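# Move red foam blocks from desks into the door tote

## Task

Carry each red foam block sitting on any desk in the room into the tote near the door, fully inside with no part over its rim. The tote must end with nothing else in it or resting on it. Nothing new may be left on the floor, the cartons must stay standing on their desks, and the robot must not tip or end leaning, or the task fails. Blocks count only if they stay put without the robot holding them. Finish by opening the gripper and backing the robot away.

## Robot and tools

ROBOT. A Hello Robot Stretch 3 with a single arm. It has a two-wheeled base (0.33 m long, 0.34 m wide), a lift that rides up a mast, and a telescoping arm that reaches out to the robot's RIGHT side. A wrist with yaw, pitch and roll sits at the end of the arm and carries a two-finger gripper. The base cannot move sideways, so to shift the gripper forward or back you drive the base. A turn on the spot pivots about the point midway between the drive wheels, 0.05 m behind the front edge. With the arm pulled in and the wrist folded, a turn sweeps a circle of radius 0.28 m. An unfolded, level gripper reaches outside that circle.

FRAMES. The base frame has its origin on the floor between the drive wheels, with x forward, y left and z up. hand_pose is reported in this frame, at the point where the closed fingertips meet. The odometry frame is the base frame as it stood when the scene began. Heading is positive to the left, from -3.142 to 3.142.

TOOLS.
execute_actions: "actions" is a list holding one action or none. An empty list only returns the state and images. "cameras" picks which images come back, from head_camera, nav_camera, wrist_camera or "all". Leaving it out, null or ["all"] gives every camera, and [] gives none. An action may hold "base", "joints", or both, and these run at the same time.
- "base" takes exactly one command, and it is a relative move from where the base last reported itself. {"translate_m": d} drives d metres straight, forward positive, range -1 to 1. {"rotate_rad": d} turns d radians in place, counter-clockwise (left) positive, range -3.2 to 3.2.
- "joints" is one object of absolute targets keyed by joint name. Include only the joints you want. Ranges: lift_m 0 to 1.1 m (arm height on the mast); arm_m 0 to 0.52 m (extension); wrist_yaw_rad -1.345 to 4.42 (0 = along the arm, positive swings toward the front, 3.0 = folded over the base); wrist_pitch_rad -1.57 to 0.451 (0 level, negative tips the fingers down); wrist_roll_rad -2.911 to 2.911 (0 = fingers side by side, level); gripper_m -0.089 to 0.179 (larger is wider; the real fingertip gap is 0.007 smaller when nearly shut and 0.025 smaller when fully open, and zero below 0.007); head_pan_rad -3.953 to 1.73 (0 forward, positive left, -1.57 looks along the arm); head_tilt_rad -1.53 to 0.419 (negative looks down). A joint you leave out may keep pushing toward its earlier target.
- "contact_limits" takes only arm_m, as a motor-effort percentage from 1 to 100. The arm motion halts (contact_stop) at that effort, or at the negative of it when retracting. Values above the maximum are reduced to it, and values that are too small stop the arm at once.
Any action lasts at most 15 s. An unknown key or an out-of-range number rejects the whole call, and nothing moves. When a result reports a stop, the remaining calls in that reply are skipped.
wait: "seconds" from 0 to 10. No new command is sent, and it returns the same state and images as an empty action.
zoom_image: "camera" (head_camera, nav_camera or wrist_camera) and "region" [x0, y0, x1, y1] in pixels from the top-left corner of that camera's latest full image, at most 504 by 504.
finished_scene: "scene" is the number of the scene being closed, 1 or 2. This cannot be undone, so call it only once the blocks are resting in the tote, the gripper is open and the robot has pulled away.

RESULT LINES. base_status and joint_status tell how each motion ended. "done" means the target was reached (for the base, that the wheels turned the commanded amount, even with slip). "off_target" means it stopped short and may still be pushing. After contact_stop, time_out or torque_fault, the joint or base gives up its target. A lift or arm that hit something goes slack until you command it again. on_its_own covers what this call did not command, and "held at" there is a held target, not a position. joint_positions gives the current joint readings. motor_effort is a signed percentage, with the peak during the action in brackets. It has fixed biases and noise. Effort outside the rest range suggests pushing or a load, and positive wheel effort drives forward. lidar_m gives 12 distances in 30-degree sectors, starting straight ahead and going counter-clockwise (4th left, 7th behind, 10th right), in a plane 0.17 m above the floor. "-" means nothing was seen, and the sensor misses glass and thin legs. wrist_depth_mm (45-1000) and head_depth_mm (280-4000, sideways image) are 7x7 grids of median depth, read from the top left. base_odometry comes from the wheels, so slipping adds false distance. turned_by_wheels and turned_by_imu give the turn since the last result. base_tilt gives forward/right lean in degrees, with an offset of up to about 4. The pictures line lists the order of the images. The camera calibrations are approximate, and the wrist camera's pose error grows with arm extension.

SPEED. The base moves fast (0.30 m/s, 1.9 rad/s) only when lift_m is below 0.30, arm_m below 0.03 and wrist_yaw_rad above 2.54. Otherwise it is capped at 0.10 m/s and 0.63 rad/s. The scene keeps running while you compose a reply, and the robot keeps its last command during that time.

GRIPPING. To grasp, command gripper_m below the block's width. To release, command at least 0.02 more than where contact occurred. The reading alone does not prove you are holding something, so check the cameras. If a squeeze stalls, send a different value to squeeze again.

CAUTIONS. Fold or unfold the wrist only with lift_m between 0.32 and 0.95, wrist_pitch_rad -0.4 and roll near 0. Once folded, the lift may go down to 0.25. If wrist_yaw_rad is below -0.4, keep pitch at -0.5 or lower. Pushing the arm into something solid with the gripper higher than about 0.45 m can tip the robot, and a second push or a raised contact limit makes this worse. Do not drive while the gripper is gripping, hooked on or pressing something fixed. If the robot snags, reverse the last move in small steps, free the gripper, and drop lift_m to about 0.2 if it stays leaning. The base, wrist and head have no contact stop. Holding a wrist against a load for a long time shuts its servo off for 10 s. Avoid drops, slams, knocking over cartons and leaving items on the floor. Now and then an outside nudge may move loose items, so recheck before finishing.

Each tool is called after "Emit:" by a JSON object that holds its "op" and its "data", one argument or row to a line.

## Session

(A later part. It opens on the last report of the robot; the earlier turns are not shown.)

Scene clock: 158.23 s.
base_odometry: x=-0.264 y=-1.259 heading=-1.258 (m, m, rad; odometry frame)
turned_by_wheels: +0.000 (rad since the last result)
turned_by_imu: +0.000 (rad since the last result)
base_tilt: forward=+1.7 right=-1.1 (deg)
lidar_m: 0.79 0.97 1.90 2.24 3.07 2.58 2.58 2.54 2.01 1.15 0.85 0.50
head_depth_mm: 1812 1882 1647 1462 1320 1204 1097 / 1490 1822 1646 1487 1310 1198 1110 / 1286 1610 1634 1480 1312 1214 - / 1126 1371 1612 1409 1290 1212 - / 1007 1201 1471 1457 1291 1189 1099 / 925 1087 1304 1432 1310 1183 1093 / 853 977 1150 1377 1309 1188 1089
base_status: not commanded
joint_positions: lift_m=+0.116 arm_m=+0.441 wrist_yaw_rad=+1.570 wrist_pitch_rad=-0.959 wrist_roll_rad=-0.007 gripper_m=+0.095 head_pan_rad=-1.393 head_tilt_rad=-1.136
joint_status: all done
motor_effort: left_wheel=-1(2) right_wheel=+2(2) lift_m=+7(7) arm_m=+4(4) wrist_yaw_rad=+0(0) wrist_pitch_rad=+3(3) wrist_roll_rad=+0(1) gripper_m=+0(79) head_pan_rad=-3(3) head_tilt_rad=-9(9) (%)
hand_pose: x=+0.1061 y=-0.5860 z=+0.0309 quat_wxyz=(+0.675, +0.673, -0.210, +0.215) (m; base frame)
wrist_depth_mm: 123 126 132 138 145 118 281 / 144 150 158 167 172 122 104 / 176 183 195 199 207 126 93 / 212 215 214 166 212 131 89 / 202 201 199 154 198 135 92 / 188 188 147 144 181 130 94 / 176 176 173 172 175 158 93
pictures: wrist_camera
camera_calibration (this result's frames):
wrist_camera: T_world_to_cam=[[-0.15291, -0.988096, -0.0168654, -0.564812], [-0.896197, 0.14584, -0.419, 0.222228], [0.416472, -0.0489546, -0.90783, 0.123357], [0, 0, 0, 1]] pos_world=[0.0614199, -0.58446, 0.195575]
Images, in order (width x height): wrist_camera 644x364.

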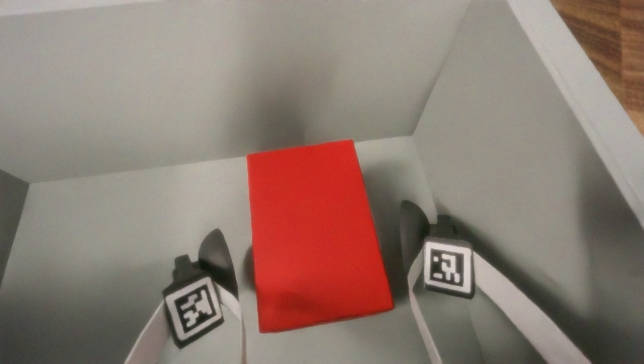

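Emit:
{"op": "execute_actions", "data": {
  "actions": [
    {"joints": {"lift_m": 0.26, "head_pan_rad": 1.45, "head_tilt_rad": -0.3}}
  ],
  "cameras": ["head_camera", "nav_camera", "wrist_camera"]
}}

Emit:
{"op": "execute_actions", "data": {
  "actions": [
    {"joints": {"lift_m": 0.29, "wrist_pitch_rad": -0.4, "wrist_yaw_rad": 2.9, "arm_m": 0.0, "gripper_m": 0.05}}
  ],
  "cameras": []
}}

Scene clock: 166.43 s.
base_odometry: x=-0.264 y=-1.259 heading=-1.258 (m, m, rad; odometry frame)
turned_by_wheels: +0.000 (rad since the last result)
turned_by_imu: -0.001 (rad since the last result)
base_tilt: forward=+1.7 right=-1.1 (deg)
lidar_m: 0.79 0.97 1.90 2.24 3.09 2.57 2.59 2.54 2.01 1.14 0.85 0.50
head_depth_mm: 1988 2066 2163 2217 2318 2197 1650 / 2083 2140 2235 2129 2382 2072 1636 / 2167 2262 2336 2341 2537 2123 1615 / 2264 2323 2399 2521 2227 2090 1595 / 2354 2451 2505 2664 2766 2068 1589 / 2480 2589 2638 2829 2878 2037 1570 / 2592 2729 2831 2938 2530 2014 1557
base_status: not commanded
joint_positions: lift_m=+0.259 arm_m=+0.441 wrist_yaw_rad=+1.570 wrist_pitch_rad=-0.959 wrist_roll_rad=-0.007 gripper_m=+0.095 head_pan_rad=+1.443 head_tilt_rad=-0.310
joint_status: all done
motor_effort: left_wheel=-2(2) right_wheel=+2(2) lift_m=+31(34) arm_m=+4(4) wrist_yaw_rad=-1(0) wrist_pitch_rad=+3(3) wrist_roll_rad=+0(0) gripper_m=-1(0) head_pan_rad=+4(45) head_tilt_rad=+7(53) (%)
hand_pose: x=+0.1061 y=-0.5860 z=+0.1744 quat_wxyz=(+0.675, +0.673, -0.210, +0.215) (m; base frame)
wrist_depth_mm: 475 505 497 504 486 450 407 / 455 456 459 455 450 445 440 / 416 413 416 412 408 413 408 / 382 258 264 283 285 382 378 / 248 314 345 339 347 350 352 / 232 313 325 286 317 329 330 / 225 295 304 302 296 301 306
pictures: head_camera (sideways: a quarter turn clockwise sets it upright), nav_camera (sideways: a quarter turn counterclockwise sets it upright), wrist_camera
camera_calibration (this result's frames):
head_camera: T_world_to_cam=[[0.0442416, -0.259649, -0.964689, 1.27707], [-0.995691, 0.0673158, -0.0637816, 0.0941061], [0.0814997, 0.963354, -0.255552, 0.294568], [0, 0, 0, 1]] pos_world=[0.0131939, 0.0414822, 1.31326]
nav_camera: T_world_to_cam=[[-0.0147843, 0.308835, 0.951001, -1.199], [0.997323, -0.0635667, 0.0361475, -0.00117514], [0.0716156, 0.948989, -0.307068, 0.354044], [0, 0, 0, 1]] pos_world=[-0.0419094, 0.0342331, 1.249]
wrist_camera: T_world_to_cam=[[-0.15291, -0.988096, -0.0168654, -0.562393], [-0.896197, 0.145841, -0.419, 0.282368], [0.416471, -0.0489547, -0.90783, 0.253659], [0, 0, 0, 1]] pos_world=[0.0614199, -0.584462, 0.339106]
Images, in order (width x height): head_camera 896x504, nav_camera 672x504, wrist_camera 644x364.

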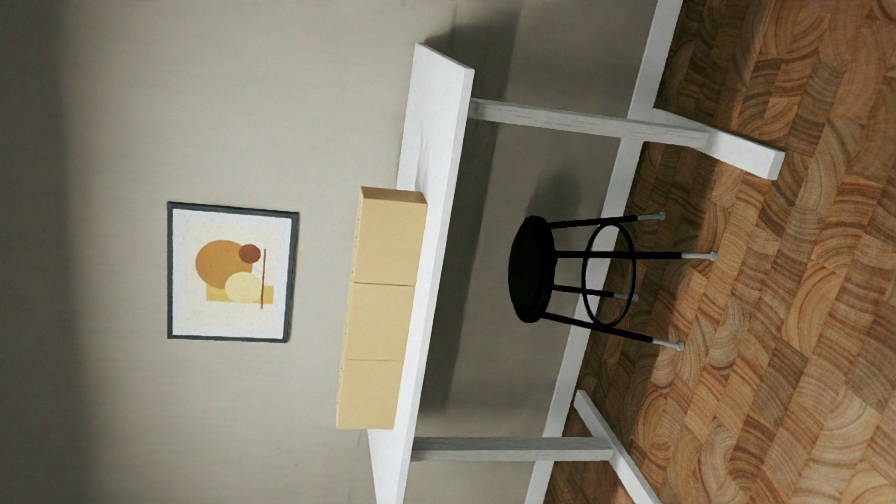

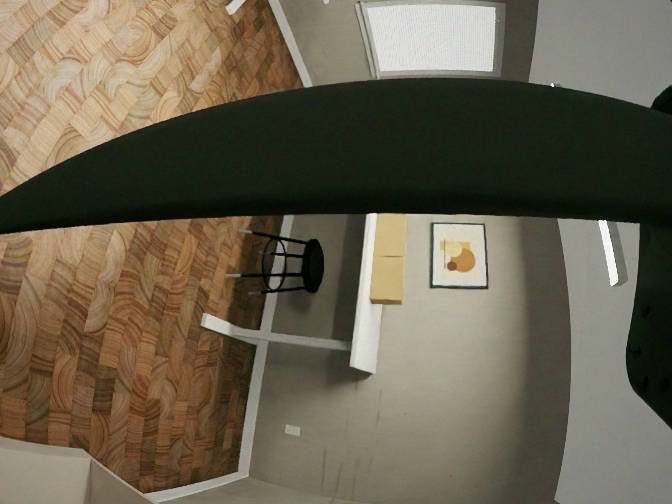

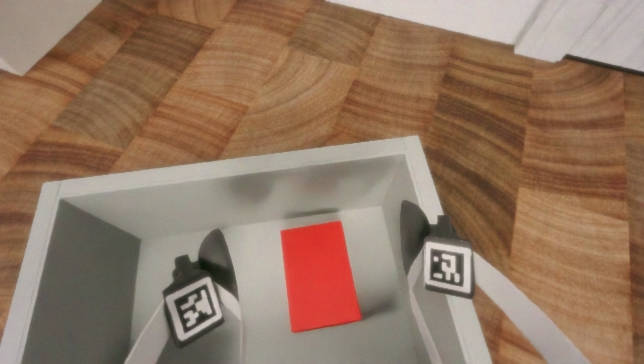

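Scene clock: 170.87 s.
base_odometry: x=-0.264 y=-1.259 heading=-1.258 (m, m, rad; odometry frame)
turned_by_wheels: +0.000 (rad since the last result)
turned_by_imu: -0.001 (rad since the last result)
base_tilt: forward=+1.7 right=-1.1 (deg)
lidar_m: 0.79 0.97 1.90 2.24 3.08 2.57 2.59 2.55 2.01 1.14 0.85 0.50
head_depth_mm: 1998 2077 2140 2214 2309 2179 1648 / 2085 2146 2235 2140 2377 2053 1632 / 2182 2250 2328 2353 2527 2128 1618 / 2263 2349 2416 2519 2219 2079 1595 / 2365 2440 2508 2646 2735 2047 1588 / 2466 2602 2642 2823 2893 2035 1557 / 2608 2717 2852 2943 2546 2024 1554
base_status: not commanded
joint_positions: lift_m=+0.289 arm_m=+0.001 wrist_yaw_rad=+2.898 wrist_pitch_rad=-0.419 wrist_roll_rad=-0.007 gripper_m=+0.050 head_pan_rad=+1.443 head_tilt_rad=-0.310
joint_status: all done
motor_effort: left_wheel=-2(2) right_wheel=+2(2) lift_m=+31(29) arm_m=-4(4) wrist_yaw_rad=+2(3) wrist_pitch_rad=+6(6) wrist_roll_rad=+0(0) gripper_m=+0(80) head_pan_rad=+4(4) head_tilt_rad=+6(6) (%)
hand_pose: x=+0.0328 y=+0.0722 z=+0.3018 quat_wxyz=(+0.230, +0.702, +0.063, +0.671) (m; base frame)
wrist_depth_mm: - - - - - - 745 / - - - - - - 785 / - - - - 969 931 731 / 894 870 820 774 744 710 652 / 696 - 656 623 615 579 558 / 580 - - 522 479 495 479 / 484 478 - 446 430 423 413
pictures: none
No camera images: the call's "cameras" was empty. Leave "cameras" out to get every camera's image.

Emit:
{"op": "execute_actions", "data": {
  "actions": [
    {"base": {"rotate_rad": 1.384}, "joints": {"head_pan_rad": 0.0, "head_tilt_rad": -0.5}}
  ],
  "cameras": []
}}

Emit:
{"op": "execute_actions", "data": {
  "actions": [
    {"base": {"translate_m": 0.96}}
  ],
  "cameras": ["head_camera", "nav_camera"]
}}

Scene clock: 181.30 s.
base_odometry: x=-0.264 y=-1.259 heading=+0.126 (m, m, rad; odometry frame)
turned_by_wheels: +1.384 (rad since the last result)
turned_by_imu: +1.403 (rad since the last result)
base_tilt: forward=+1.7 right=-1.1 (deg)
lidar_m: 1.90 2.41 2.58 2.57 2.71 2.01 1.43 0.91 0.60 0.50 0.94 1.89
head_depth_mm: 1916 2030 2157 2351 2283 1724 1393 / 1985 2118 2122 2401 2254 1717 1385 / 2082 2203 2249 2528 2162 1706 1375 / 2105 2220 1737 2573 2138 1688 1365 / 2219 2326 2593 2762 2188 1662 1347 / 2312 2413 2714 2852 2149 1655 1336 / 2404 2575 2779 2680 2118 1642 1336
base_status: done
joint_positions: lift_m=+0.289 arm_m=+0.001 wrist_yaw_rad=+2.898 wrist_pitch_rad=-0.419 wrist_roll_rad=-0.007 gripper_m=+0.050 head_pan_rad=+0.007 head_tilt_rad=-0.494
joint_status: all done
motor_effort: left_wheel=-1(7) right_wheel=+2(10) lift_m=+31(31) arm_m=-4(4) wrist_yaw_rad=+2(2) wrist_pitch_rad=+6(6) wrist_roll_rad=+0(0) gripper_m=-1(1) head_pan_rad=-3(45) head_tilt_rad=-4(26) (%)
hand_pose: x=+0.0328 y=+0.0722 z=+0.3018 quat_wxyz=(+0.230, +0.702, +0.063, +0.671) (m; base frame)
wrist_depth_mm: - - - - - - - / - - - - - - - / - - - - 995 921 880 / 885 875 813 778 751 715 684 / 687 - 657 633 624 585 559 / 574 - - 529 474 488 478 / 482 476 - 449 431 420 414
pictures: none
No camera images: the call's "cameras" was empty. Leave "cameras" out to get every camera's image.

Scene clock: 186.27 s.
base_odometry: x=+0.688 y=-1.139 heading=+0.126 (m, m, rad; odometry frame)
turned_by_wheels: +0.000 (rad since the last result)
turned_by_imu: -0.004 (rad since the last result)
base_tilt: forward=+1.7 right=-1.1 (deg)
lidar_m: 0.87 1.03 2.64 2.22 2.67 2.90 2.01 1.19 0.84 1.14 1.38 0.96
head_depth_mm: 1145 1213 1296 901 709 1609 1388 / 1189 1261 1332 884 1138 1641 1286 / 1227 1314 1358 859 1656 1694 1373 / 1256 1372 816 817 1258 1625 1364 / 1308 1425 839 843 1234 1564 1323 / 1355 1503 879 881 1290 1556 1339 / 1437 1553 908 923 2005 1642 1333
base_status: done
joint_positions: lift_m=+0.289 arm_m=+0.001 wrist_yaw_rad=+2.899 wrist_pitch_rad=-0.418 wrist_roll_rad=-0.007 gripper_m=+0.050 head_pan_rad=+0.007 head_tilt_rad=-0.495
joint_status: not commanded
motor_effort: left_wheel=-1(6) right_wheel=+1(9) lift_m=+31(31) arm_m=-4(3) wrist_yaw_rad=+1(2) wrist_pitch_rad=+6(6) wrist_roll_rad=+0(0) gripper_m=+0(1) head_pan_rad=-4(4) head_tilt_rad=-3(3) (%)
hand_pose: x=+0.0327 y=+0.0722 z=+0.3019 quat_wxyz=(+0.230, +0.702, +0.063, +0.672) (m; base frame)
wrist_depth_mm: - - - - - - - / - - - - - - - / - - - - 974 930 885 / 887 881 820 768 746 704 682 / 696 - 674 631 620 581 563 / 574 - - 528 481 496 474 / 483 475 - 448 431 424 411
pictures: head_camera (sideways: a quarter turn clockwise sets it upright), nav_camera (sideways: a quarter turn counterclockwise sets it upright)
camera_calibration (this result's frames):
head_camera: T_world_to_cam=[[-0.424377, -0.0800006, -0.901945, 1.19802], [-0.0780205, 0.995616, -0.0515994, 0.0726345], [0.902118, 0.0484725, -0.428758, 0.514975], [0, 0, 0, 1]] pos_world=[0.0495102, -0.00143603, 1.30509]
nav_camera: T_world_to_cam=[[0.473669, 0.0574083, 0.87883, -1.1078], [0.0768082, -0.996764, 0.0237144, 0.0206338], [0.877347, 0.0562686, -0.476545, 0.569675], [0, 0, 0, 1]] pos_world=[0.023341, 0.052109, 1.24455]
Images, in order (width x height): head_camera 896x504, nav_camera 672x504.

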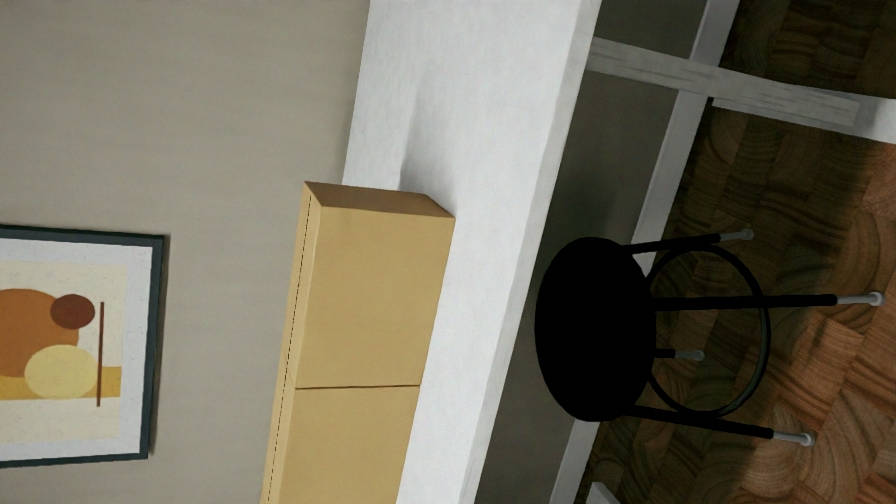

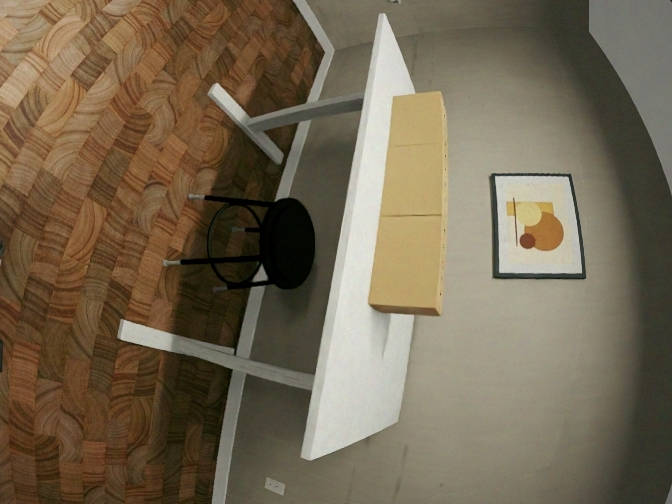

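Emit:
{"op": "execute_actions", "data": {
  "actions": [
    {"base": {"translate_m": 0.33}, "joints": {"lift_m": 0.62}}
  ],
  "cameras": []
}}

Emit:
{"op": "execute_actions", "data": {
  "actions": [
    {"base": {"rotate_rad": 1.241}, "joints": {"lift_m": 0.95, "head_pan_rad": -1.2, "head_tilt_rad": -0.6}}
  ],
  "cameras": ["head_camera", "nav_camera"]
}}

Scene clock: 195.80 s.
base_odometry: x=+1.015 y=-1.097 heading=+0.126 (m, m, rad; odometry frame)
turned_by_wheels: +0.000 (rad since the last result)
turned_by_imu: -0.003 (rad since the last result)
base_tilt: forward=+1.7 right=-1.2 (deg)
lidar_m: 0.53 0.72 2.53 2.17 3.07 3.23 2.20 1.34 1.02 1.25 1.23 0.65
head_depth_mm: 880 937 1003 906 617 468 377 / 912 973 1044 886 610 465 375 / 944 1012 1083 538 576 460 392 / 970 1052 1128 488 525 456 402 / 997 1095 1165 508 543 452 811 / 1043 1145 1217 530 560 448 812 / 1091 1207 1253 558 574 459 991
base_status: done
joint_positions: lift_m=+0.619 arm_m=+0.001 wrist_yaw_rad=+2.899 wrist_pitch_rad=-0.417 wrist_roll_rad=-0.007 gripper_m=+0.050 head_pan_rad=+0.007 head_tilt_rad=-0.495
joint_status: all done
motor_effort: left_wheel=-1(5) right_wheel=+1(6) lift_m=+31(31) arm_m=-4(4) wrist_yaw_rad=+1(1) wrist_pitch_rad=+6(6) wrist_roll_rad=+0(0) gripper_m=+0(1) head_pan_rad=-4(3) head_tilt_rad=-3(3) (%)
hand_pose: x=+0.0327 y=+0.0723 z=+0.6320 quat_wxyz=(+0.229, +0.702, +0.063, +0.672) (m; base frame)
wrist_depth_mm: - - - - - - - / - - - - - - - / - - - - - - - / - - - - - - - / - - - - - - 992 / - - - 931 848 894 836 / 863 846 812 815 787 769 731
pictures: none
No camera images: the call's "cameras" was empty. Leave "cameras" out to get every camera's image.

Scene clock: 199.63 s.
base_odometry: x=+1.015 y=-1.097 heading=+1.367 (m, m, rad; odometry frame)
turned_by_wheels: +1.241 (rad since the last result)
turned_by_imu: +1.265 (rad since the last result)
base_tilt: forward=+1.7 right=-1.1 (deg)
lidar_m: 2.17 2.17 3.43 3.21 1.50 1.02 1.24 1.29 1.13 0.65 0.53 0.72
head_depth_mm: 884 954 1009 723 534 429 - / 919 999 1035 680 529 444 - / 952 1043 525 501 523 429 - / 981 1095 515 525 518 437 1304 / 1036 1156 526 557 513 450 1240 / 1093 1217 545 592 510 879 1237 / 1161 1275 572 616 506 1496 1223
base_status: done
joint_positions: lift_m=+0.949 arm_m=+0.001 wrist_yaw_rad=+2.899 wrist_pitch_rad=-0.417 wrist_roll_rad=-0.007 gripper_m=+0.050 head_pan_rad=-1.193 head_tilt_rad=-0.593
joint_status: all done
motor_effort: left_wheel=-2(6) right_wheel=+2(6) lift_m=+31(34) arm_m=-3(4) wrist_yaw_rad=+1(1) wrist_pitch_rad=+6(6) wrist_roll_rad=+0(0) gripper_m=-1(0) head_pan_rad=-3(46) head_tilt_rad=-5(19) (%)
hand_pose: x=+0.0327 y=+0.0724 z=+0.9621 quat_wxyz=(+0.229, +0.702, +0.063, +0.672) (m; base frame)
wrist_depth_mm: - - - - - - - / - - - - - - - / - - - - - - - / - - - - - - - / - - - - - - - / - - - - - - - / - - - - - - -
pictures: head_camera (sideways: a quarter turn clockwise sets it upright), nav_camera (sideways: a quarter turn counterclockwise sets it upright)
camera_calibration (this result's frames):
head_camera: T_world_to_cam=[[-0.260087, 0.446385, -0.85621, 1.13736], [0.8979, 0.437952, -0.044425, 0.057335], [0.355148, -0.780345, -0.514715, 0.630157], [0, 0, 0, 1]] pos_world=[0.020533, -0.041071, 1.30072]
nav_camera: T_world_to_cam=[[0.25598, -0.498201, 0.828414, -1.04073], [-0.900411, -0.434717, 0.0167919, 0.0356097], [0.35176, -0.750211, -0.559864, 0.681287], [0, 0, 0, 1]] pos_world=[0.0588185, 0.00809947, 1.24298]
Images, in order (width x height): head_camera 896x504, nav_camera 672x504.

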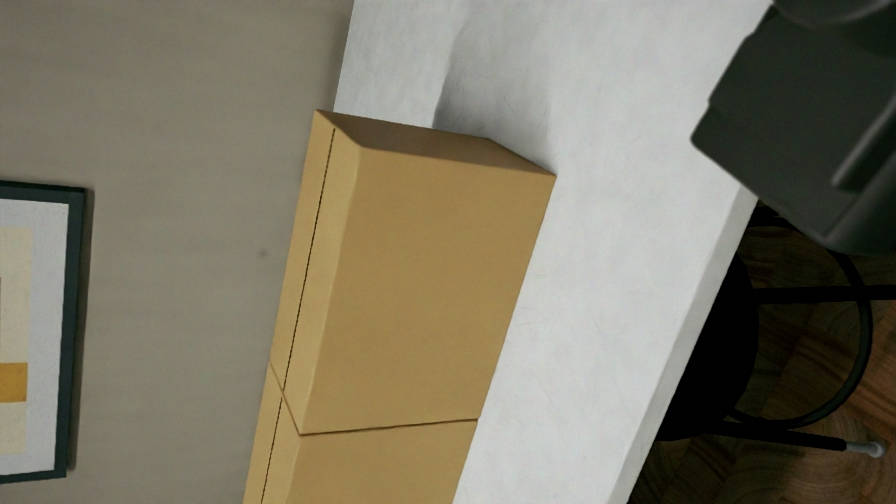

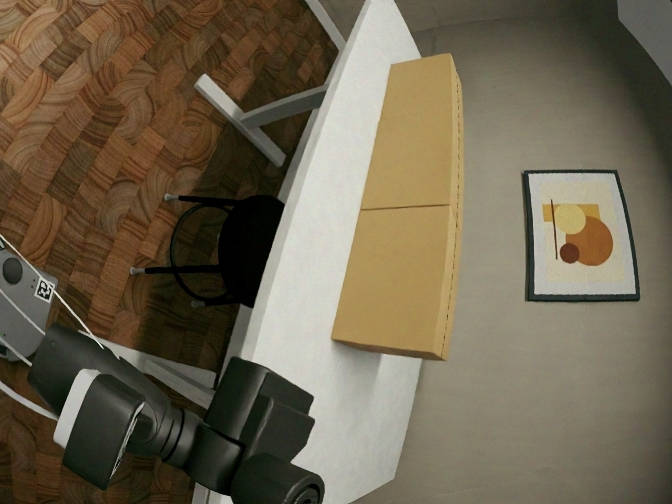

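Emit:
{"op": "execute_actions", "data": {
  "actions": []
}}

Scene clock: 203.40 s.
base_odometry: x=+1.015 y=-1.097 heading=+1.367 (m, m, rad; odometry frame)
turned_by_wheels: +0.000 (rad since the last result)
turned_by_imu: -0.001 (rad since the last result)
base_tilt: forward=+1.7 right=-1.1 (deg)
lidar_m: 2.17 2.17 3.43 3.22 1.50 1.02 1.24 1.30 1.14 0.65 0.53 0.72
head_depth_mm: 881 954 1013 723 533 427 - / 921 997 1032 680 528 443 - / 952 1043 526 501 524 429 - / 983 1100 516 525 519 437 1297 / 1039 1153 525 557 513 450 1235 / 1089 1215 544 593 508 881 1234 / 1165 1278 572 615 506 1499 1221
base_status: done
joint_positions: lift_m=+0.949 arm_m=+0.001 wrist_yaw_rad=+2.899 wrist_pitch_rad=-0.417 wrist_roll_rad=-0.007 gripper_m=+0.050 head_pan_rad=-1.193 head_tilt_rad=-0.593
joint_status: all done
motor_effort: left_wheel=-2(6) right_wheel=+2(6) lift_m=+31(34) arm_m=-4(4) wrist_yaw_rad=+2(1) wrist_pitch_rad=+6(6) wrist_roll_rad=-1(0) gripper_m=+0(0) head_pan_rad=-4(46) head_tilt_rad=-4(19) (%)
hand_pose: x=+0.0327 y=+0.0724 z=+0.9621 quat_wxyz=(+0.229, +0.702, +0.063, +0.672) (m; base frame)
wrist_depth_mm: - - - - - - - / - - - - - - - / - - - - - - - / - - - - - - - / - - - - - - - / - - - - - - - / - - - - - - -
pictures: head_camera (sideways: a quarter turn clockwise sets it upright), nav_camera (sideways: a quarter turn counterclockwise sets it upright), wrist_camera
camera_calibration (this result's frames):
head_camera: T_world_to_cam=[[-0.260087, 0.446385, -0.85621, 1.13736], [0.8979, 0.437952, -0.044425, 0.057335], [0.355148, -0.780345, -0.514715, 0.630157], [0, 0, 0, 1]] pos_world=[0.020533, -0.041071, 1.30072]
nav_camera: T_world_to_cam=[[0.25598, -0.498201, 0.828414, -1.04073], [-0.900411, -0.434717, 0.0167919, 0.0356097], [0.35176, -0.750211, -0.559864, 0.681287], [0, 0, 0, 1]] pos_world=[0.0588185, 0.00809945, 1.24298]
wrist_camera: T_world_to_cam=[[0.930141, -0.355278, -0.0928244, 0.0820642], [-0.273379, -0.501218, -0.821002, 0.863816], [0.245158, 0.789024, -0.563329, 0.645073], [0, 0, 0, 1]] pos_world=[0.00167254, -0.0468621, 1.0802]
Images, in order (width x height): head_camera 896x504, nav_camera 672x504, wrist_camera 644x364.

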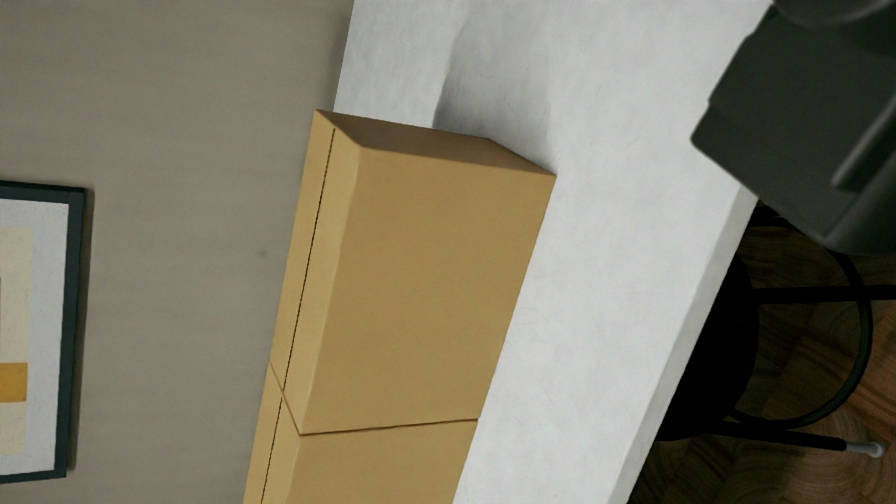

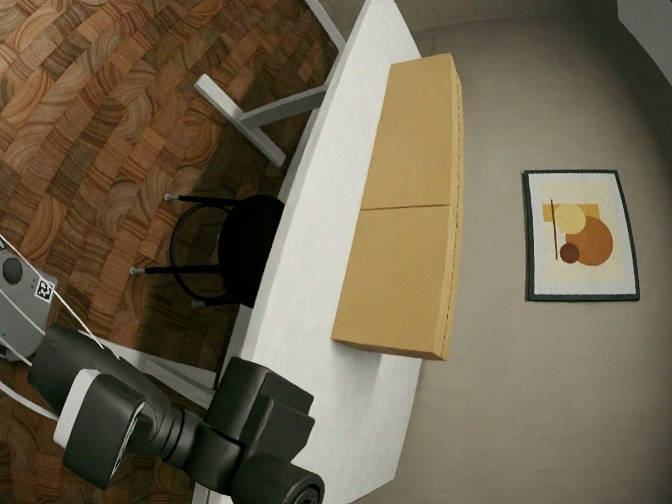

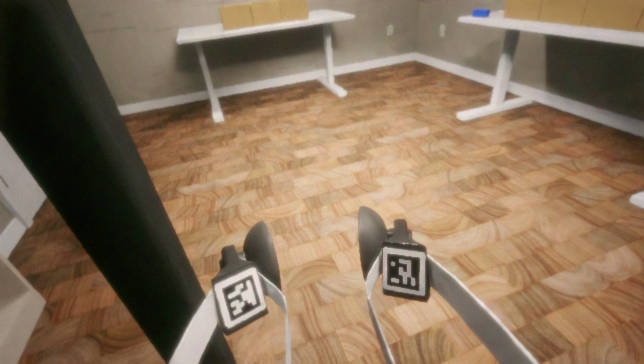

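Emit:
{"op": "execute_actions", "data": {
  "actions": [
    {"joints": {"wrist_yaw_rad": 0.2, "lift_m": 1.08, "arm_m": 0.06}}
  ],
  "cameras": []
}}

Emit:
{"op": "execute_actions", "data": {
  "actions": [
    {"joints": {"arm_m": 0.46}}
  ],
  "cameras": ["head_camera", "wrist_camera"]
}}

Scene clock: 212.40 s.
base_odometry: x=+1.015 y=-1.097 heading=+1.367 (m, m, rad; odometry frame)
turned_by_wheels: +0.000 (rad since the last result)
turned_by_imu: -0.001 (rad since the last result)
base_tilt: forward=+1.7 right=-1.1 (deg)
lidar_m: 2.17 2.18 3.43 3.22 1.49 1.02 1.24 1.29 1.14 0.65 0.53 0.72
head_depth_mm: 884 952 1009 767 531 421 872 / 922 998 1036 649 528 418 1232 / 953 1046 526 501 523 415 1282 / 984 1093 515 524 518 437 1246 / 1042 1155 526 557 515 450 1235 / 1090 1218 544 592 509 879 1233 / 1156 1282 572 616 505 1504 1230
base_status: not commanded
joint_positions: lift_m=+1.079 arm_m=+0.060 wrist_yaw_rad=+0.202 wrist_pitch_rad=-0.417 wrist_roll_rad=-0.007 gripper_m=+0.050 head_pan_rad=-1.193 head_tilt_rad=-0.593
joint_status: all done
motor_effort: left_wheel=-2(2) right_wheel=+2(2) lift_m=+31(33) arm_m=+3(5) wrist_yaw_rad=-2(6) wrist_pitch_rad=+6(6) wrist_roll_rad=+0(0) gripper_m=+0(1) head_pan_rad=-4(4) head_tilt_rad=-5(5) (%)
hand_pose: x=+0.0236 y=-0.4247 z=+1.0921 quat_wxyz=(+0.706, +0.216, -0.671, -0.075) (m; base frame)
wrist_depth_mm: 803 791 761 736 719 699 692 / 880 864 836 793 764 758 744 / 246 231 287 647 603 653 822 / 209 203 285 483 460 443 883 / 237 230 256 387 382 359 362 / 277 267 260 324 296 305 294 / 300 291 277 276 271 263 257
pictures: none
No camera images: the call's "cameras" was empty. Leave "cameras" out to get every camera's image.

Scene clock: 216.53 s.
base_odometry: x=+1.015 y=-1.097 heading=+1.367 (m, m, rad; odometry frame)
turned_by_wheels: +0.000 (rad since the last result)
turned_by_imu: -0.001 (rad since the last result)
base_tilt: forward=+1.7 right=-1.1 (deg)
lidar_m: 2.17 2.17 3.44 3.23 1.49 1.02 1.24 1.30 1.14 0.65 0.53 0.72
head_depth_mm: 884 953 1007 723 533 421 874 / 920 996 1033 680 527 418 1230 / 953 1043 524 502 523 416 1278 / 990 1098 515 524 517 436 1248 / 1039 1157 526 557 513 450 1242 / 1092 1214 544 592 509 865 1231 / 1163 1270 572 614 505 1467 1225
base_status: not commanded
joint_positions: lift_m=+1.079 arm_m=+0.460 wrist_yaw_rad=+0.200 wrist_pitch_rad=-0.417 wrist_roll_rad=-0.007 gripper_m=+0.050 head_pan_rad=-1.193 head_tilt_rad=-0.593
joint_status: all done
motor_effort: left_wheel=-2(2) right_wheel=+3(2) lift_m=+31(31) arm_m=+3(5) wrist_yaw_rad=-1(4) wrist_pitch_rad=+5(6) wrist_roll_rad=+0(0) gripper_m=+1(1) head_pan_rad=-3(3) head_tilt_rad=-5(5) (%)
hand_pose: x=+0.0232 y=-0.8247 z=+1.0921 quat_wxyz=(+0.706, +0.215, -0.671, -0.076) (m; base frame)
wrist_depth_mm: 393 384 371 364 355 347 335 / 437 417 412 400 384 376 364 / 481 467 450 438 424 408 397 / 541 511 496 478 461 437 436 / 431 413 407 382 379 358 359 / 354 342 335 321 296 303 293 / 300 293 275 273 267 262 254
pictures: head_camera (sideways: a quarter turn clockwise sets it upright), wrist_camera
camera_calibration (this result's frames):
head_camera: T_world_to_cam=[[-0.260034, 0.44667, -0.856078, 1.13719], [0.898028, 0.437691, -0.0444054, 0.0573087], [0.354863, -0.780329, -0.514936, 0.630447], [0, 0, 0, 1]] pos_world=[0.0205204, -0.0410751, 1.30071]
wrist_camera: T_world_to_cam=[[-0.992633, -0.0778419, -0.0928464, 0.0576714], [0.032112, 0.569882, -0.821099, 1.39474], [0.116827, -0.818032, -0.563184, 0.105918], [0, 0, 0, 1]] pos_world=[0.000084468, -0.703706, 1.21023]
Images, in order (width x height): head_camera 896x504, wrist_camera 644x364.

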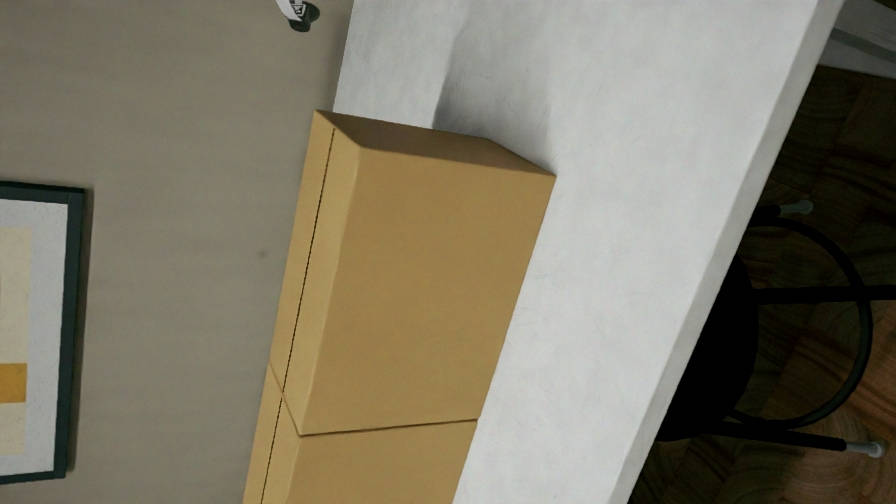

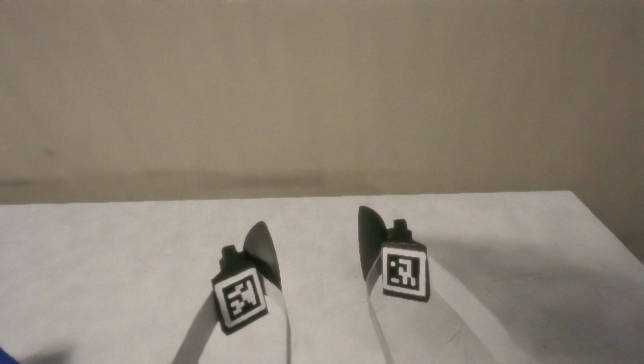

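Emit:
{"op": "execute_actions", "data": {
  "actions": [
    {"joints": {"wrist_yaw_rad": 1.2}}
  ],
  "cameras": ["wrist_camera"]
}}

Scene clock: 218.33 s.
base_odometry: x=+1.015 y=-1.097 heading=+1.367 (m, m, rad; odometry frame)
turned_by_wheels: +0.000 (rad since the last result)
turned_by_imu: +0.000 (rad since the last result)
base_tilt: forward=+1.7 right=-1.1 (deg)
lidar_m: 2.18 2.17 3.43 3.23 1.50 1.02 1.24 1.30 1.14 0.65 0.53 0.72
head_depth_mm: 884 956 1007 724 532 421 874 / 920 999 1028 681 527 419 1228 / 953 1042 523 501 522 416 1275 / 987 1093 515 525 518 436 1249 / 1037 1154 525 557 513 450 1235 / 1095 1216 544 591 508 881 1231 / 1158 1282 571 615 506 1462 1225
base_status: not commanded
joint_positions: lift_m=+1.079 arm_m=+0.460 wrist_yaw_rad=+1.198 wrist_pitch_rad=-0.417 wrist_roll_rad=-0.007 gripper_m=+0.050 head_pan_rad=-1.193 head_tilt_rad=-0.593
joint_status: all done
motor_effort: left_wheel=-2(2) right_wheel=+2(3) lift_m=+31(31) arm_m=+2(3) wrist_yaw_rad=+2(1) wrist_pitch_rad=+6(5) wrist_roll_rad=+0(0) gripper_m=-1(1) head_pan_rad=-4(4) head_tilt_rad=-5(5) (%)
hand_pose: x=+0.1876 y=-0.6866 z=+1.0921 quat_wxyz=(+0.656, +0.510, -0.486, +0.271) (m; base frame)
wrist_depth_mm: - - - 993 619 470 370 / 414 - - 931 672 492 385 / 245 529 691 638 606 513 402 / 180 359 503 482 459 444 408 / 144 267 409 343 371 360 343 / 126 213 338 323 296 303 293 / 112 171 277 274 269 261 255
pictures: wrist_camera
camera_calibration (this result's frames):
wrist_camera: T_world_to_cam=[[-0.473201, -0.876048, -0.0928462, -0.413895], [-0.461278, 0.336183, -0.821099, 1.24288], [0.750536, -0.345717, -0.563184, 0.405068], [0, 0, 0, 1]] pos_world=[0.0734402, -0.640389, 1.21023]
Images, in order (width x height): wrist_camera 644x364.

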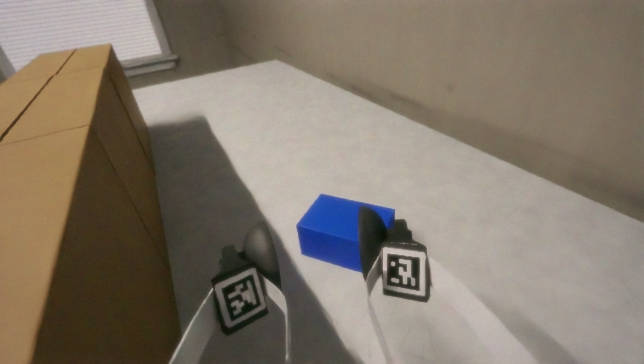

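Emit:
{"op": "execute_actions", "data": {
  "actions": [
    {"base": {"rotate_rad": 0.35}, "joints": {"wrist_pitch_rad": 0.15, "lift_m": 1.1, "wrist_yaw_rad": 0.6, "head_pan_rad": -0.1, "head_tilt_rad": -0.35}}
  ],
  "cameras": ["head_camera", "nav_camera"]
}}

Scene clock: 236.93 s.
base_odometry: x=+1.015 y=-1.097 heading=+1.717 (m, m, rad; odometry frame)
turned_by_wheels: +0.350 (rad since the last result)
turned_by_imu: +0.355 (rad since the last result)
base_tilt: forward=+1.6 right=-1.1 (deg)
lidar_m: 2.17 2.77 3.45 2.10 1.31 1.02 1.26 1.21 0.65 0.53 0.72 2.53
head_depth_mm: 2111 2195 2301 2419 2549 2026 1565 / 2191 2274 2403 2508 2620 2002 1553 / 2264 2358 2453 2602 2680 1980 1532 / 2294 2445 2590 2353 2612 1950 1523 / 2379 2488 2642 2052 2710 1929 1512 / 2468 2600 2736 2120 2662 1921 1498 / 2550 2689 2829 3028 2638 1900 1476
base_status: done
joint_positions: lift_m=+1.097 arm_m=+0.460 wrist_yaw_rad=+0.602 wrist_pitch_rad=+0.128 wrist_roll_rad=-0.007 gripper_m=+0.050 head_pan_rad=-0.107 head_tilt_rad=-0.359
joint_status: all done
joint sent to its limit — the command would take lift_m past its upper limit, so that joint was sent only as far as its limit.
motor_effort: left_wheel=-2(7) right_wheel=+2(10) lift_m=+31(33) arm_m=+4(3) wrist_yaw_rad=-3(3) wrist_pitch_rad=+7(7) wrist_roll_rad=+0(0) gripper_m=-1(1) head_pan_rad=+4(46) head_tilt_rad=+7(32) (%)
hand_pose: x=+0.1243 y=-0.8167 z=+1.2448 quat_wxyz=(+0.663, +0.165, -0.685, +0.253) (m; base frame)
wrist_depth_mm: - - - 709 520 410 358 / - - - 727 535 419 363 / - - - 770 546 440 371 / - - - 809 585 464 375 / - - - 875 571 472 382 / - - - 847 641 482 392 / 700 780 672 654 593 479 399
pictures: head_camera (sideways: a quarter turn clockwise sets it upright), nav_camera (sideways: a quarter turn counterclockwise sets it upright)
camera_calibration (this result's frames):
head_camera: T_world_to_cam=[[-0.305714, -0.0446009, -0.951078, 1.26142], [0.0434297, 0.997209, -0.0607243, 0.0837831], [0.951132, -0.0598693, -0.302924, 0.350918], [0, 0, 0, 1]] pos_world=[0.0482268, -0.00627949, 1.3111]
nav_camera: T_world_to_cam=[[0.354769, 0.0162573, 0.934813, -1.18011], [-0.0410085, -0.998616, 0.03293, 0.00934974], [0.934054, -0.0500178, -0.353611, 0.409356], [0, 0, 0, 1]] pos_world=[0.0366909, 0.0489974, 1.24763]
Images, in order (width x height): head_camera 896x504, nav_camera 672x504.

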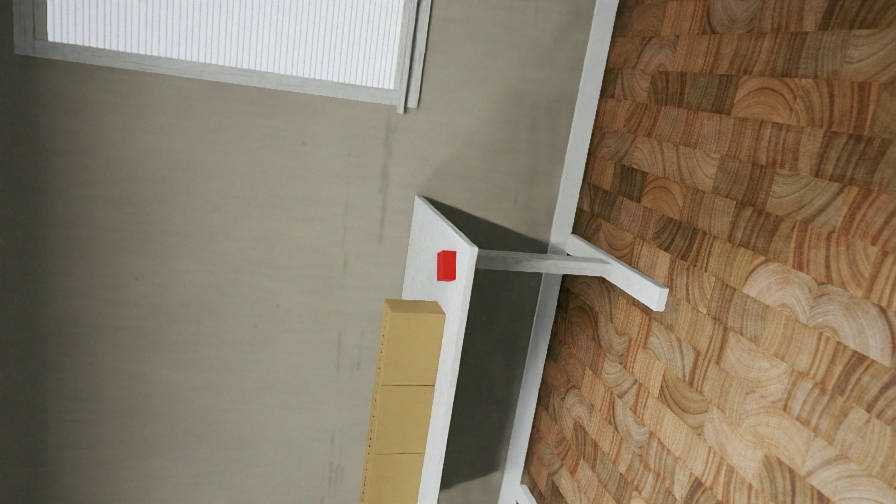

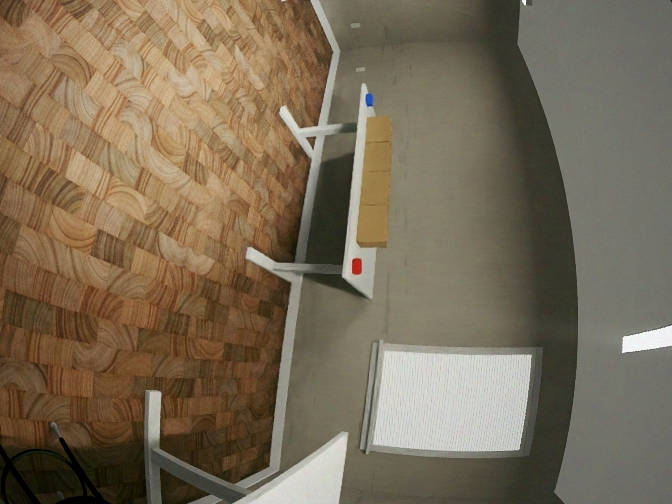

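Emit:
{"op": "execute_actions", "data": {
  "actions": [
    {"base": {"translate_m": 1.0}, "joints": {"wrist_yaw_rad": 1.99, "gripper_m": 0.14, "arm_m": 0.45, "head_pan_rad": -0.15, "head_tilt_rad": -0.65}}
  ],
  "cameras": ["head_camera", "nav_camera"]
}}

Scene clock: 256.60 s.
base_odometry: x=+0.870 y=-0.108 heading=+1.717 (m, m, rad; odometry frame)
turned_by_wheels: +0.000 (rad since the last result)
turned_by_imu: -0.010 (rad since the last result)
base_tilt: forward=+1.7 right=-1.0 (deg)
lidar_m: 1.16 1.86 2.85 3.02 2.39 1.88 2.20 0.95 1.24 1.00 1.74 1.59
head_depth_mm: 1265 1390 1525 1699 1805 1506 1257 / 1303 1423 1572 1760 1859 1505 1260 / 1332 1462 1549 1714 1840 1483 1249 / 1376 1509 1541 1029 1716 1480 1237 / 1410 1557 1436 1083 1818 1473 1233 / 1444 1603 1073 1092 1796 1469 1226 / 1490 1649 1090 1130 1787 1453 1221
base_status: done
joint_positions: lift_m=+1.097 arm_m=+0.450 wrist_yaw_rad=+1.988 wrist_pitch_rad=+0.128 wrist_roll_rad=-0.007 gripper_m=+0.140 head_pan_rad=-0.143 head_tilt_rad=-0.642
joint_status: all done
motor_effort: left_wheel=-1(1) right_wheel=+1(8) lift_m=+31(31) arm_m=-3(3) wrist_yaw_rad=+2(8) wrist_pitch_rad=+7(7) wrist_roll_rad=+0(0) gripper_m=+0(81) head_pan_rad=-4(9) head_tilt_rad=-5(32) (%)
hand_pose: x=+0.2138 y=-0.4910 z=+1.2448 quat_wxyz=(+0.349, +0.565, -0.421, +0.618) (m; base frame)
wrist_depth_mm: - - - - - - 979 / - - - - - - 986 / - - - - - - - / - - - - - - - / - - - - - - - / - - - - - - - / - - - - - - -
pictures: head_camera (sideways: a quarter turn clockwise sets it upright), nav_camera (sideways: a quarter turn counterclockwise sets it upright)
camera_calibration (this result's frames):
head_camera: T_world_to_cam=[[-0.557834, 0.00241597, -0.829949, 1.10493], [0.0647707, 0.997073, -0.0406319, 0.0574763], [0.827421, -0.0764223, -0.556358, 0.681456], [0, 0, 0, 1]] pos_world=[0.0487964, -0.00789903, 1.29851]
nav_camera: T_world_to_cam=[[0.599323, -0.0315564, 0.799885, -1.00562], [-0.070172, -0.997447, 0.0132267, 0.0351877], [0.797426, -0.0640566, -0.600008, 0.730794], [0, 0, 0, 1]] pos_world=[0.0224099, 0.0501761, 1.2424]
Images, in order (width x height): head_camera 896x504, nav_camera 672x504.

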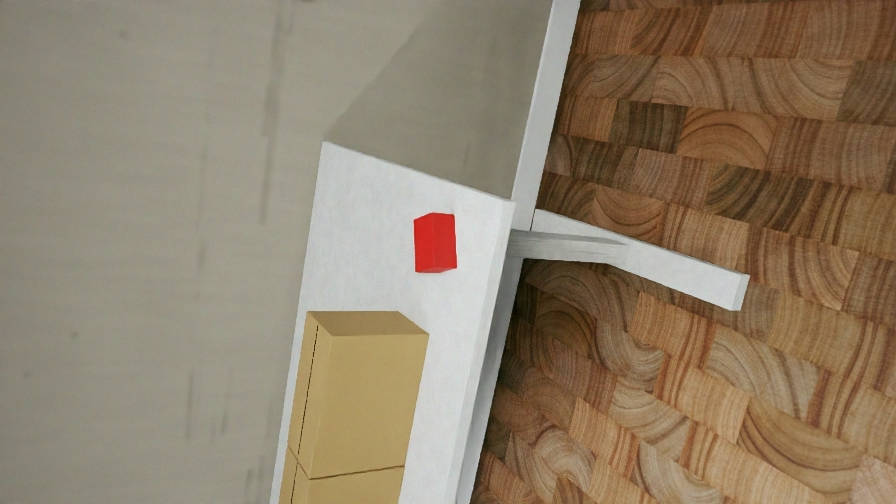

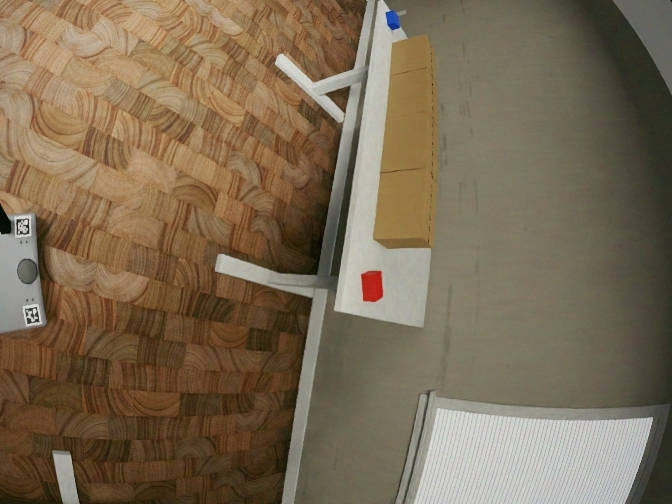

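Emit:
{"op": "zoom_image", "data": {
  "camera": "head_camera",
  "region": [380, 180, 540, 300]
}}

Region (380, 180, 540, 300) of head_camera's 896x504 image, scaled by 3.150, with more detail than that image has; it fills the top 378 rows of this view, and the rest is white.

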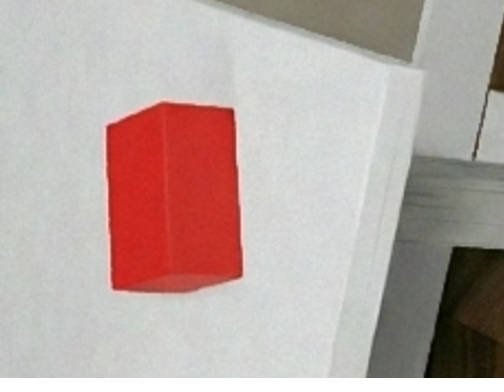

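Emit:
{"op": "execute_actions", "data": {
  "actions": [
    {"base": {"translate_m": 0.388}, "joints": {"lift_m": 0.96, "wrist_pitch_rad": -0.95, "wrist_yaw_rad": 2.01, "arm_m": 0.43}}
  ],
  "cameras": []
}}

Emit:
{"op": "execute_actions", "data": {
  "actions": [
    {"base": {"rotate_rad": 1.173}, "joints": {"head_pan_rad": -1.4, "head_tilt_rad": -0.85}}
  ],
  "cameras": ["head_camera", "wrist_camera"]
}}

Scene clock: 271.90 s.
base_odometry: x=+0.813 y=+0.276 heading=+1.717 (m, m, rad; odometry frame)
turned_by_wheels: +0.000 (rad since the last result)
turned_by_imu: -0.004 (rad since the last result)
base_tilt: forward=+1.7 right=-1.1 (deg)
lidar_m: 0.78 1.51 2.70 3.04 2.80 2.25 2.57 1.46 1.13 1.62 1.34 1.22
head_depth_mm: 962 1053 1164 1295 1463 1509 1265 / 989 1083 1198 1202 1433 1460 1251 / 1014 1121 1233 1075 822 680 1244 / 1047 1146 1275 1068 811 694 1216 / 1071 1179 1304 794 758 710 1232 / 1101 1222 1332 719 750 1344 1231 / 1129 1259 1362 738 768 1376 1221
base_status: done
joint_positions: lift_m=+0.961 arm_m=+0.430 wrist_yaw_rad=+2.008 wrist_pitch_rad=-0.956 wrist_roll_rad=-0.007 gripper_m=+0.140 head_pan_rad=-0.143 head_tilt_rad=-0.642
joint_status: all done
motor_effort: left_wheel=-1(2) right_wheel=+1(5) lift_m=+7(28) arm_m=-3(4) wrist_yaw_rad=+1(4) wrist_pitch_rad=+2(8) wrist_roll_rad=+0(0) gripper_m=+0(1) head_pan_rad=-4(4) head_tilt_rad=-5(4) (%)
hand_pose: x=+0.0947 y=-0.5212 z=+0.8762 quat_wxyz=(+0.612, +0.703, -0.060, +0.357) (m; base frame)
wrist_depth_mm: - - - - - 944 822 / - - - - - - 900 / - - - - - - - / - - - - - - - / - - - - - - - / - - - - - - - / 979 - 975 951 972 957 966
pictures: none
No camera images: the call's "cameras" was empty. Leave "cameras" out to get every camera's image.

Scene clock: 274.70 s.
base_odometry: x=+0.813 y=+0.276 heading=+2.890 (m, m, rad; odometry frame)
turned_by_wheels: +1.173 (rad since the last result)
turned_by_imu: +1.196 (rad since the last result)
base_tilt: forward=+1.8 right=-1.1 (deg)
lidar_m: 3.17 3.04 2.34 2.26 1.82 1.27 1.13 1.66 1.27 0.78 1.26 1.53
head_depth_mm: 970 1164 1301 1520 1561 1326 1154 / 1009 1140 1363 1554 1547 1319 1156 / 1038 1146 1014 798 714 1317 1148 / 1058 1203 1065 814 730 1291 1143 / 1083 1216 982 786 1428 1302 1136 / 1104 1235 700 758 1445 1301 1132 / 1133 1249 711 767 1441 1297 1132
base_status: done
joint_positions: lift_m=+0.961 arm_m=+0.430 wrist_yaw_rad=+2.008 wrist_pitch_rad=-0.958 wrist_roll_rad=-0.007 gripper_m=+0.140 head_pan_rad=-1.393 head_tilt_rad=-0.839
joint_status: all done
motor_effort: left_wheel=-1(7) right_wheel=+1(8) lift_m=+7(7) arm_m=-4(5) wrist_yaw_rad=+2(2) wrist_pitch_rad=+2(2) wrist_roll_rad=+0(0) gripper_m=+1(0) head_pan_rad=-3(45) head_tilt_rad=-6(29) (%)
hand_pose: x=+0.0944 y=-0.5213 z=+0.8760 quat_wxyz=(+0.612, +0.703, -0.059, +0.357) (m; base frame)
wrist_depth_mm: - - - - 455 206 205 / - - - 439 282 214 200 / - - - 394 302 257 383 / - - - 359 352 344 357 / - - - 334 333 337 329 / - - 322 275 307 306 309 / 977 - 291 282 285 290 289
pictures: head_camera (sideways: a quarter turn clockwise sets it upright), wrist_camera
camera_calibration (this result's frames):
head_camera: T_world_to_cam=[[-0.200437, 0.67985, -0.705428, 0.940445], [0.96552, 0.259165, -0.0245703, 0.0310628], [0.166118, -0.68603, -0.708356, 0.883212], [0, 0, 0, 1]] pos_world=[0.0117906, -0.0415022, 1.28981]
wrist_camera: T_world_to_cam=[[0.280717, -0.959639, -0.0170321, -0.514395], [-0.873018, -0.247924, -0.419969, 0.349821], [0.398796, 0.132762, -0.907379, 0.994651], [0, 0, 0, 1]] pos_world=[0.0531366, -0.538957, 1.04068]
Images, in order (width x height): head_camera 896x504, wrist_camera 644x364.

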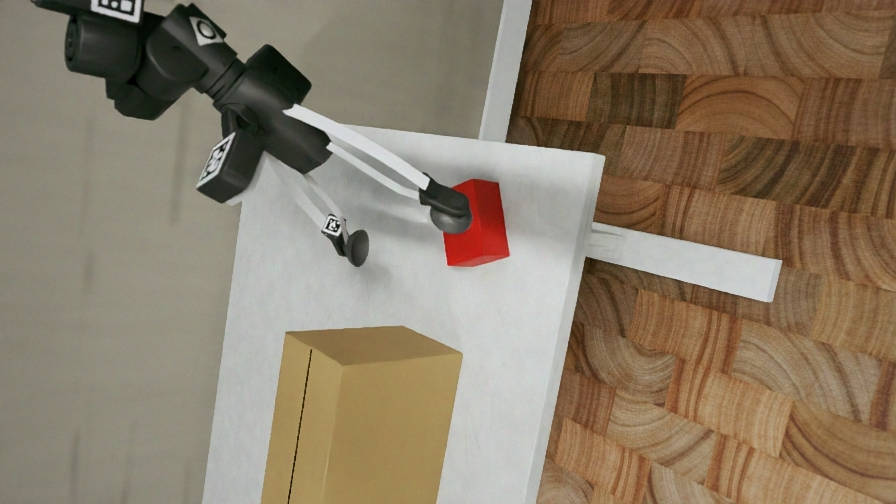

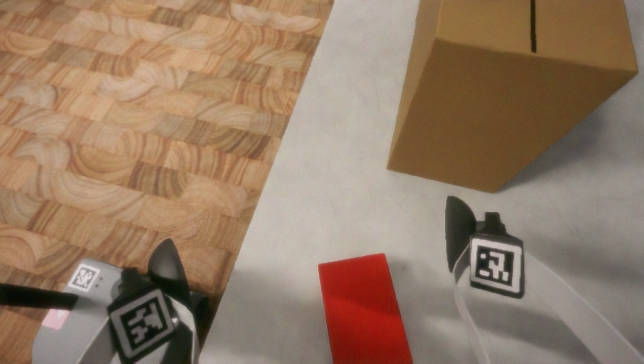

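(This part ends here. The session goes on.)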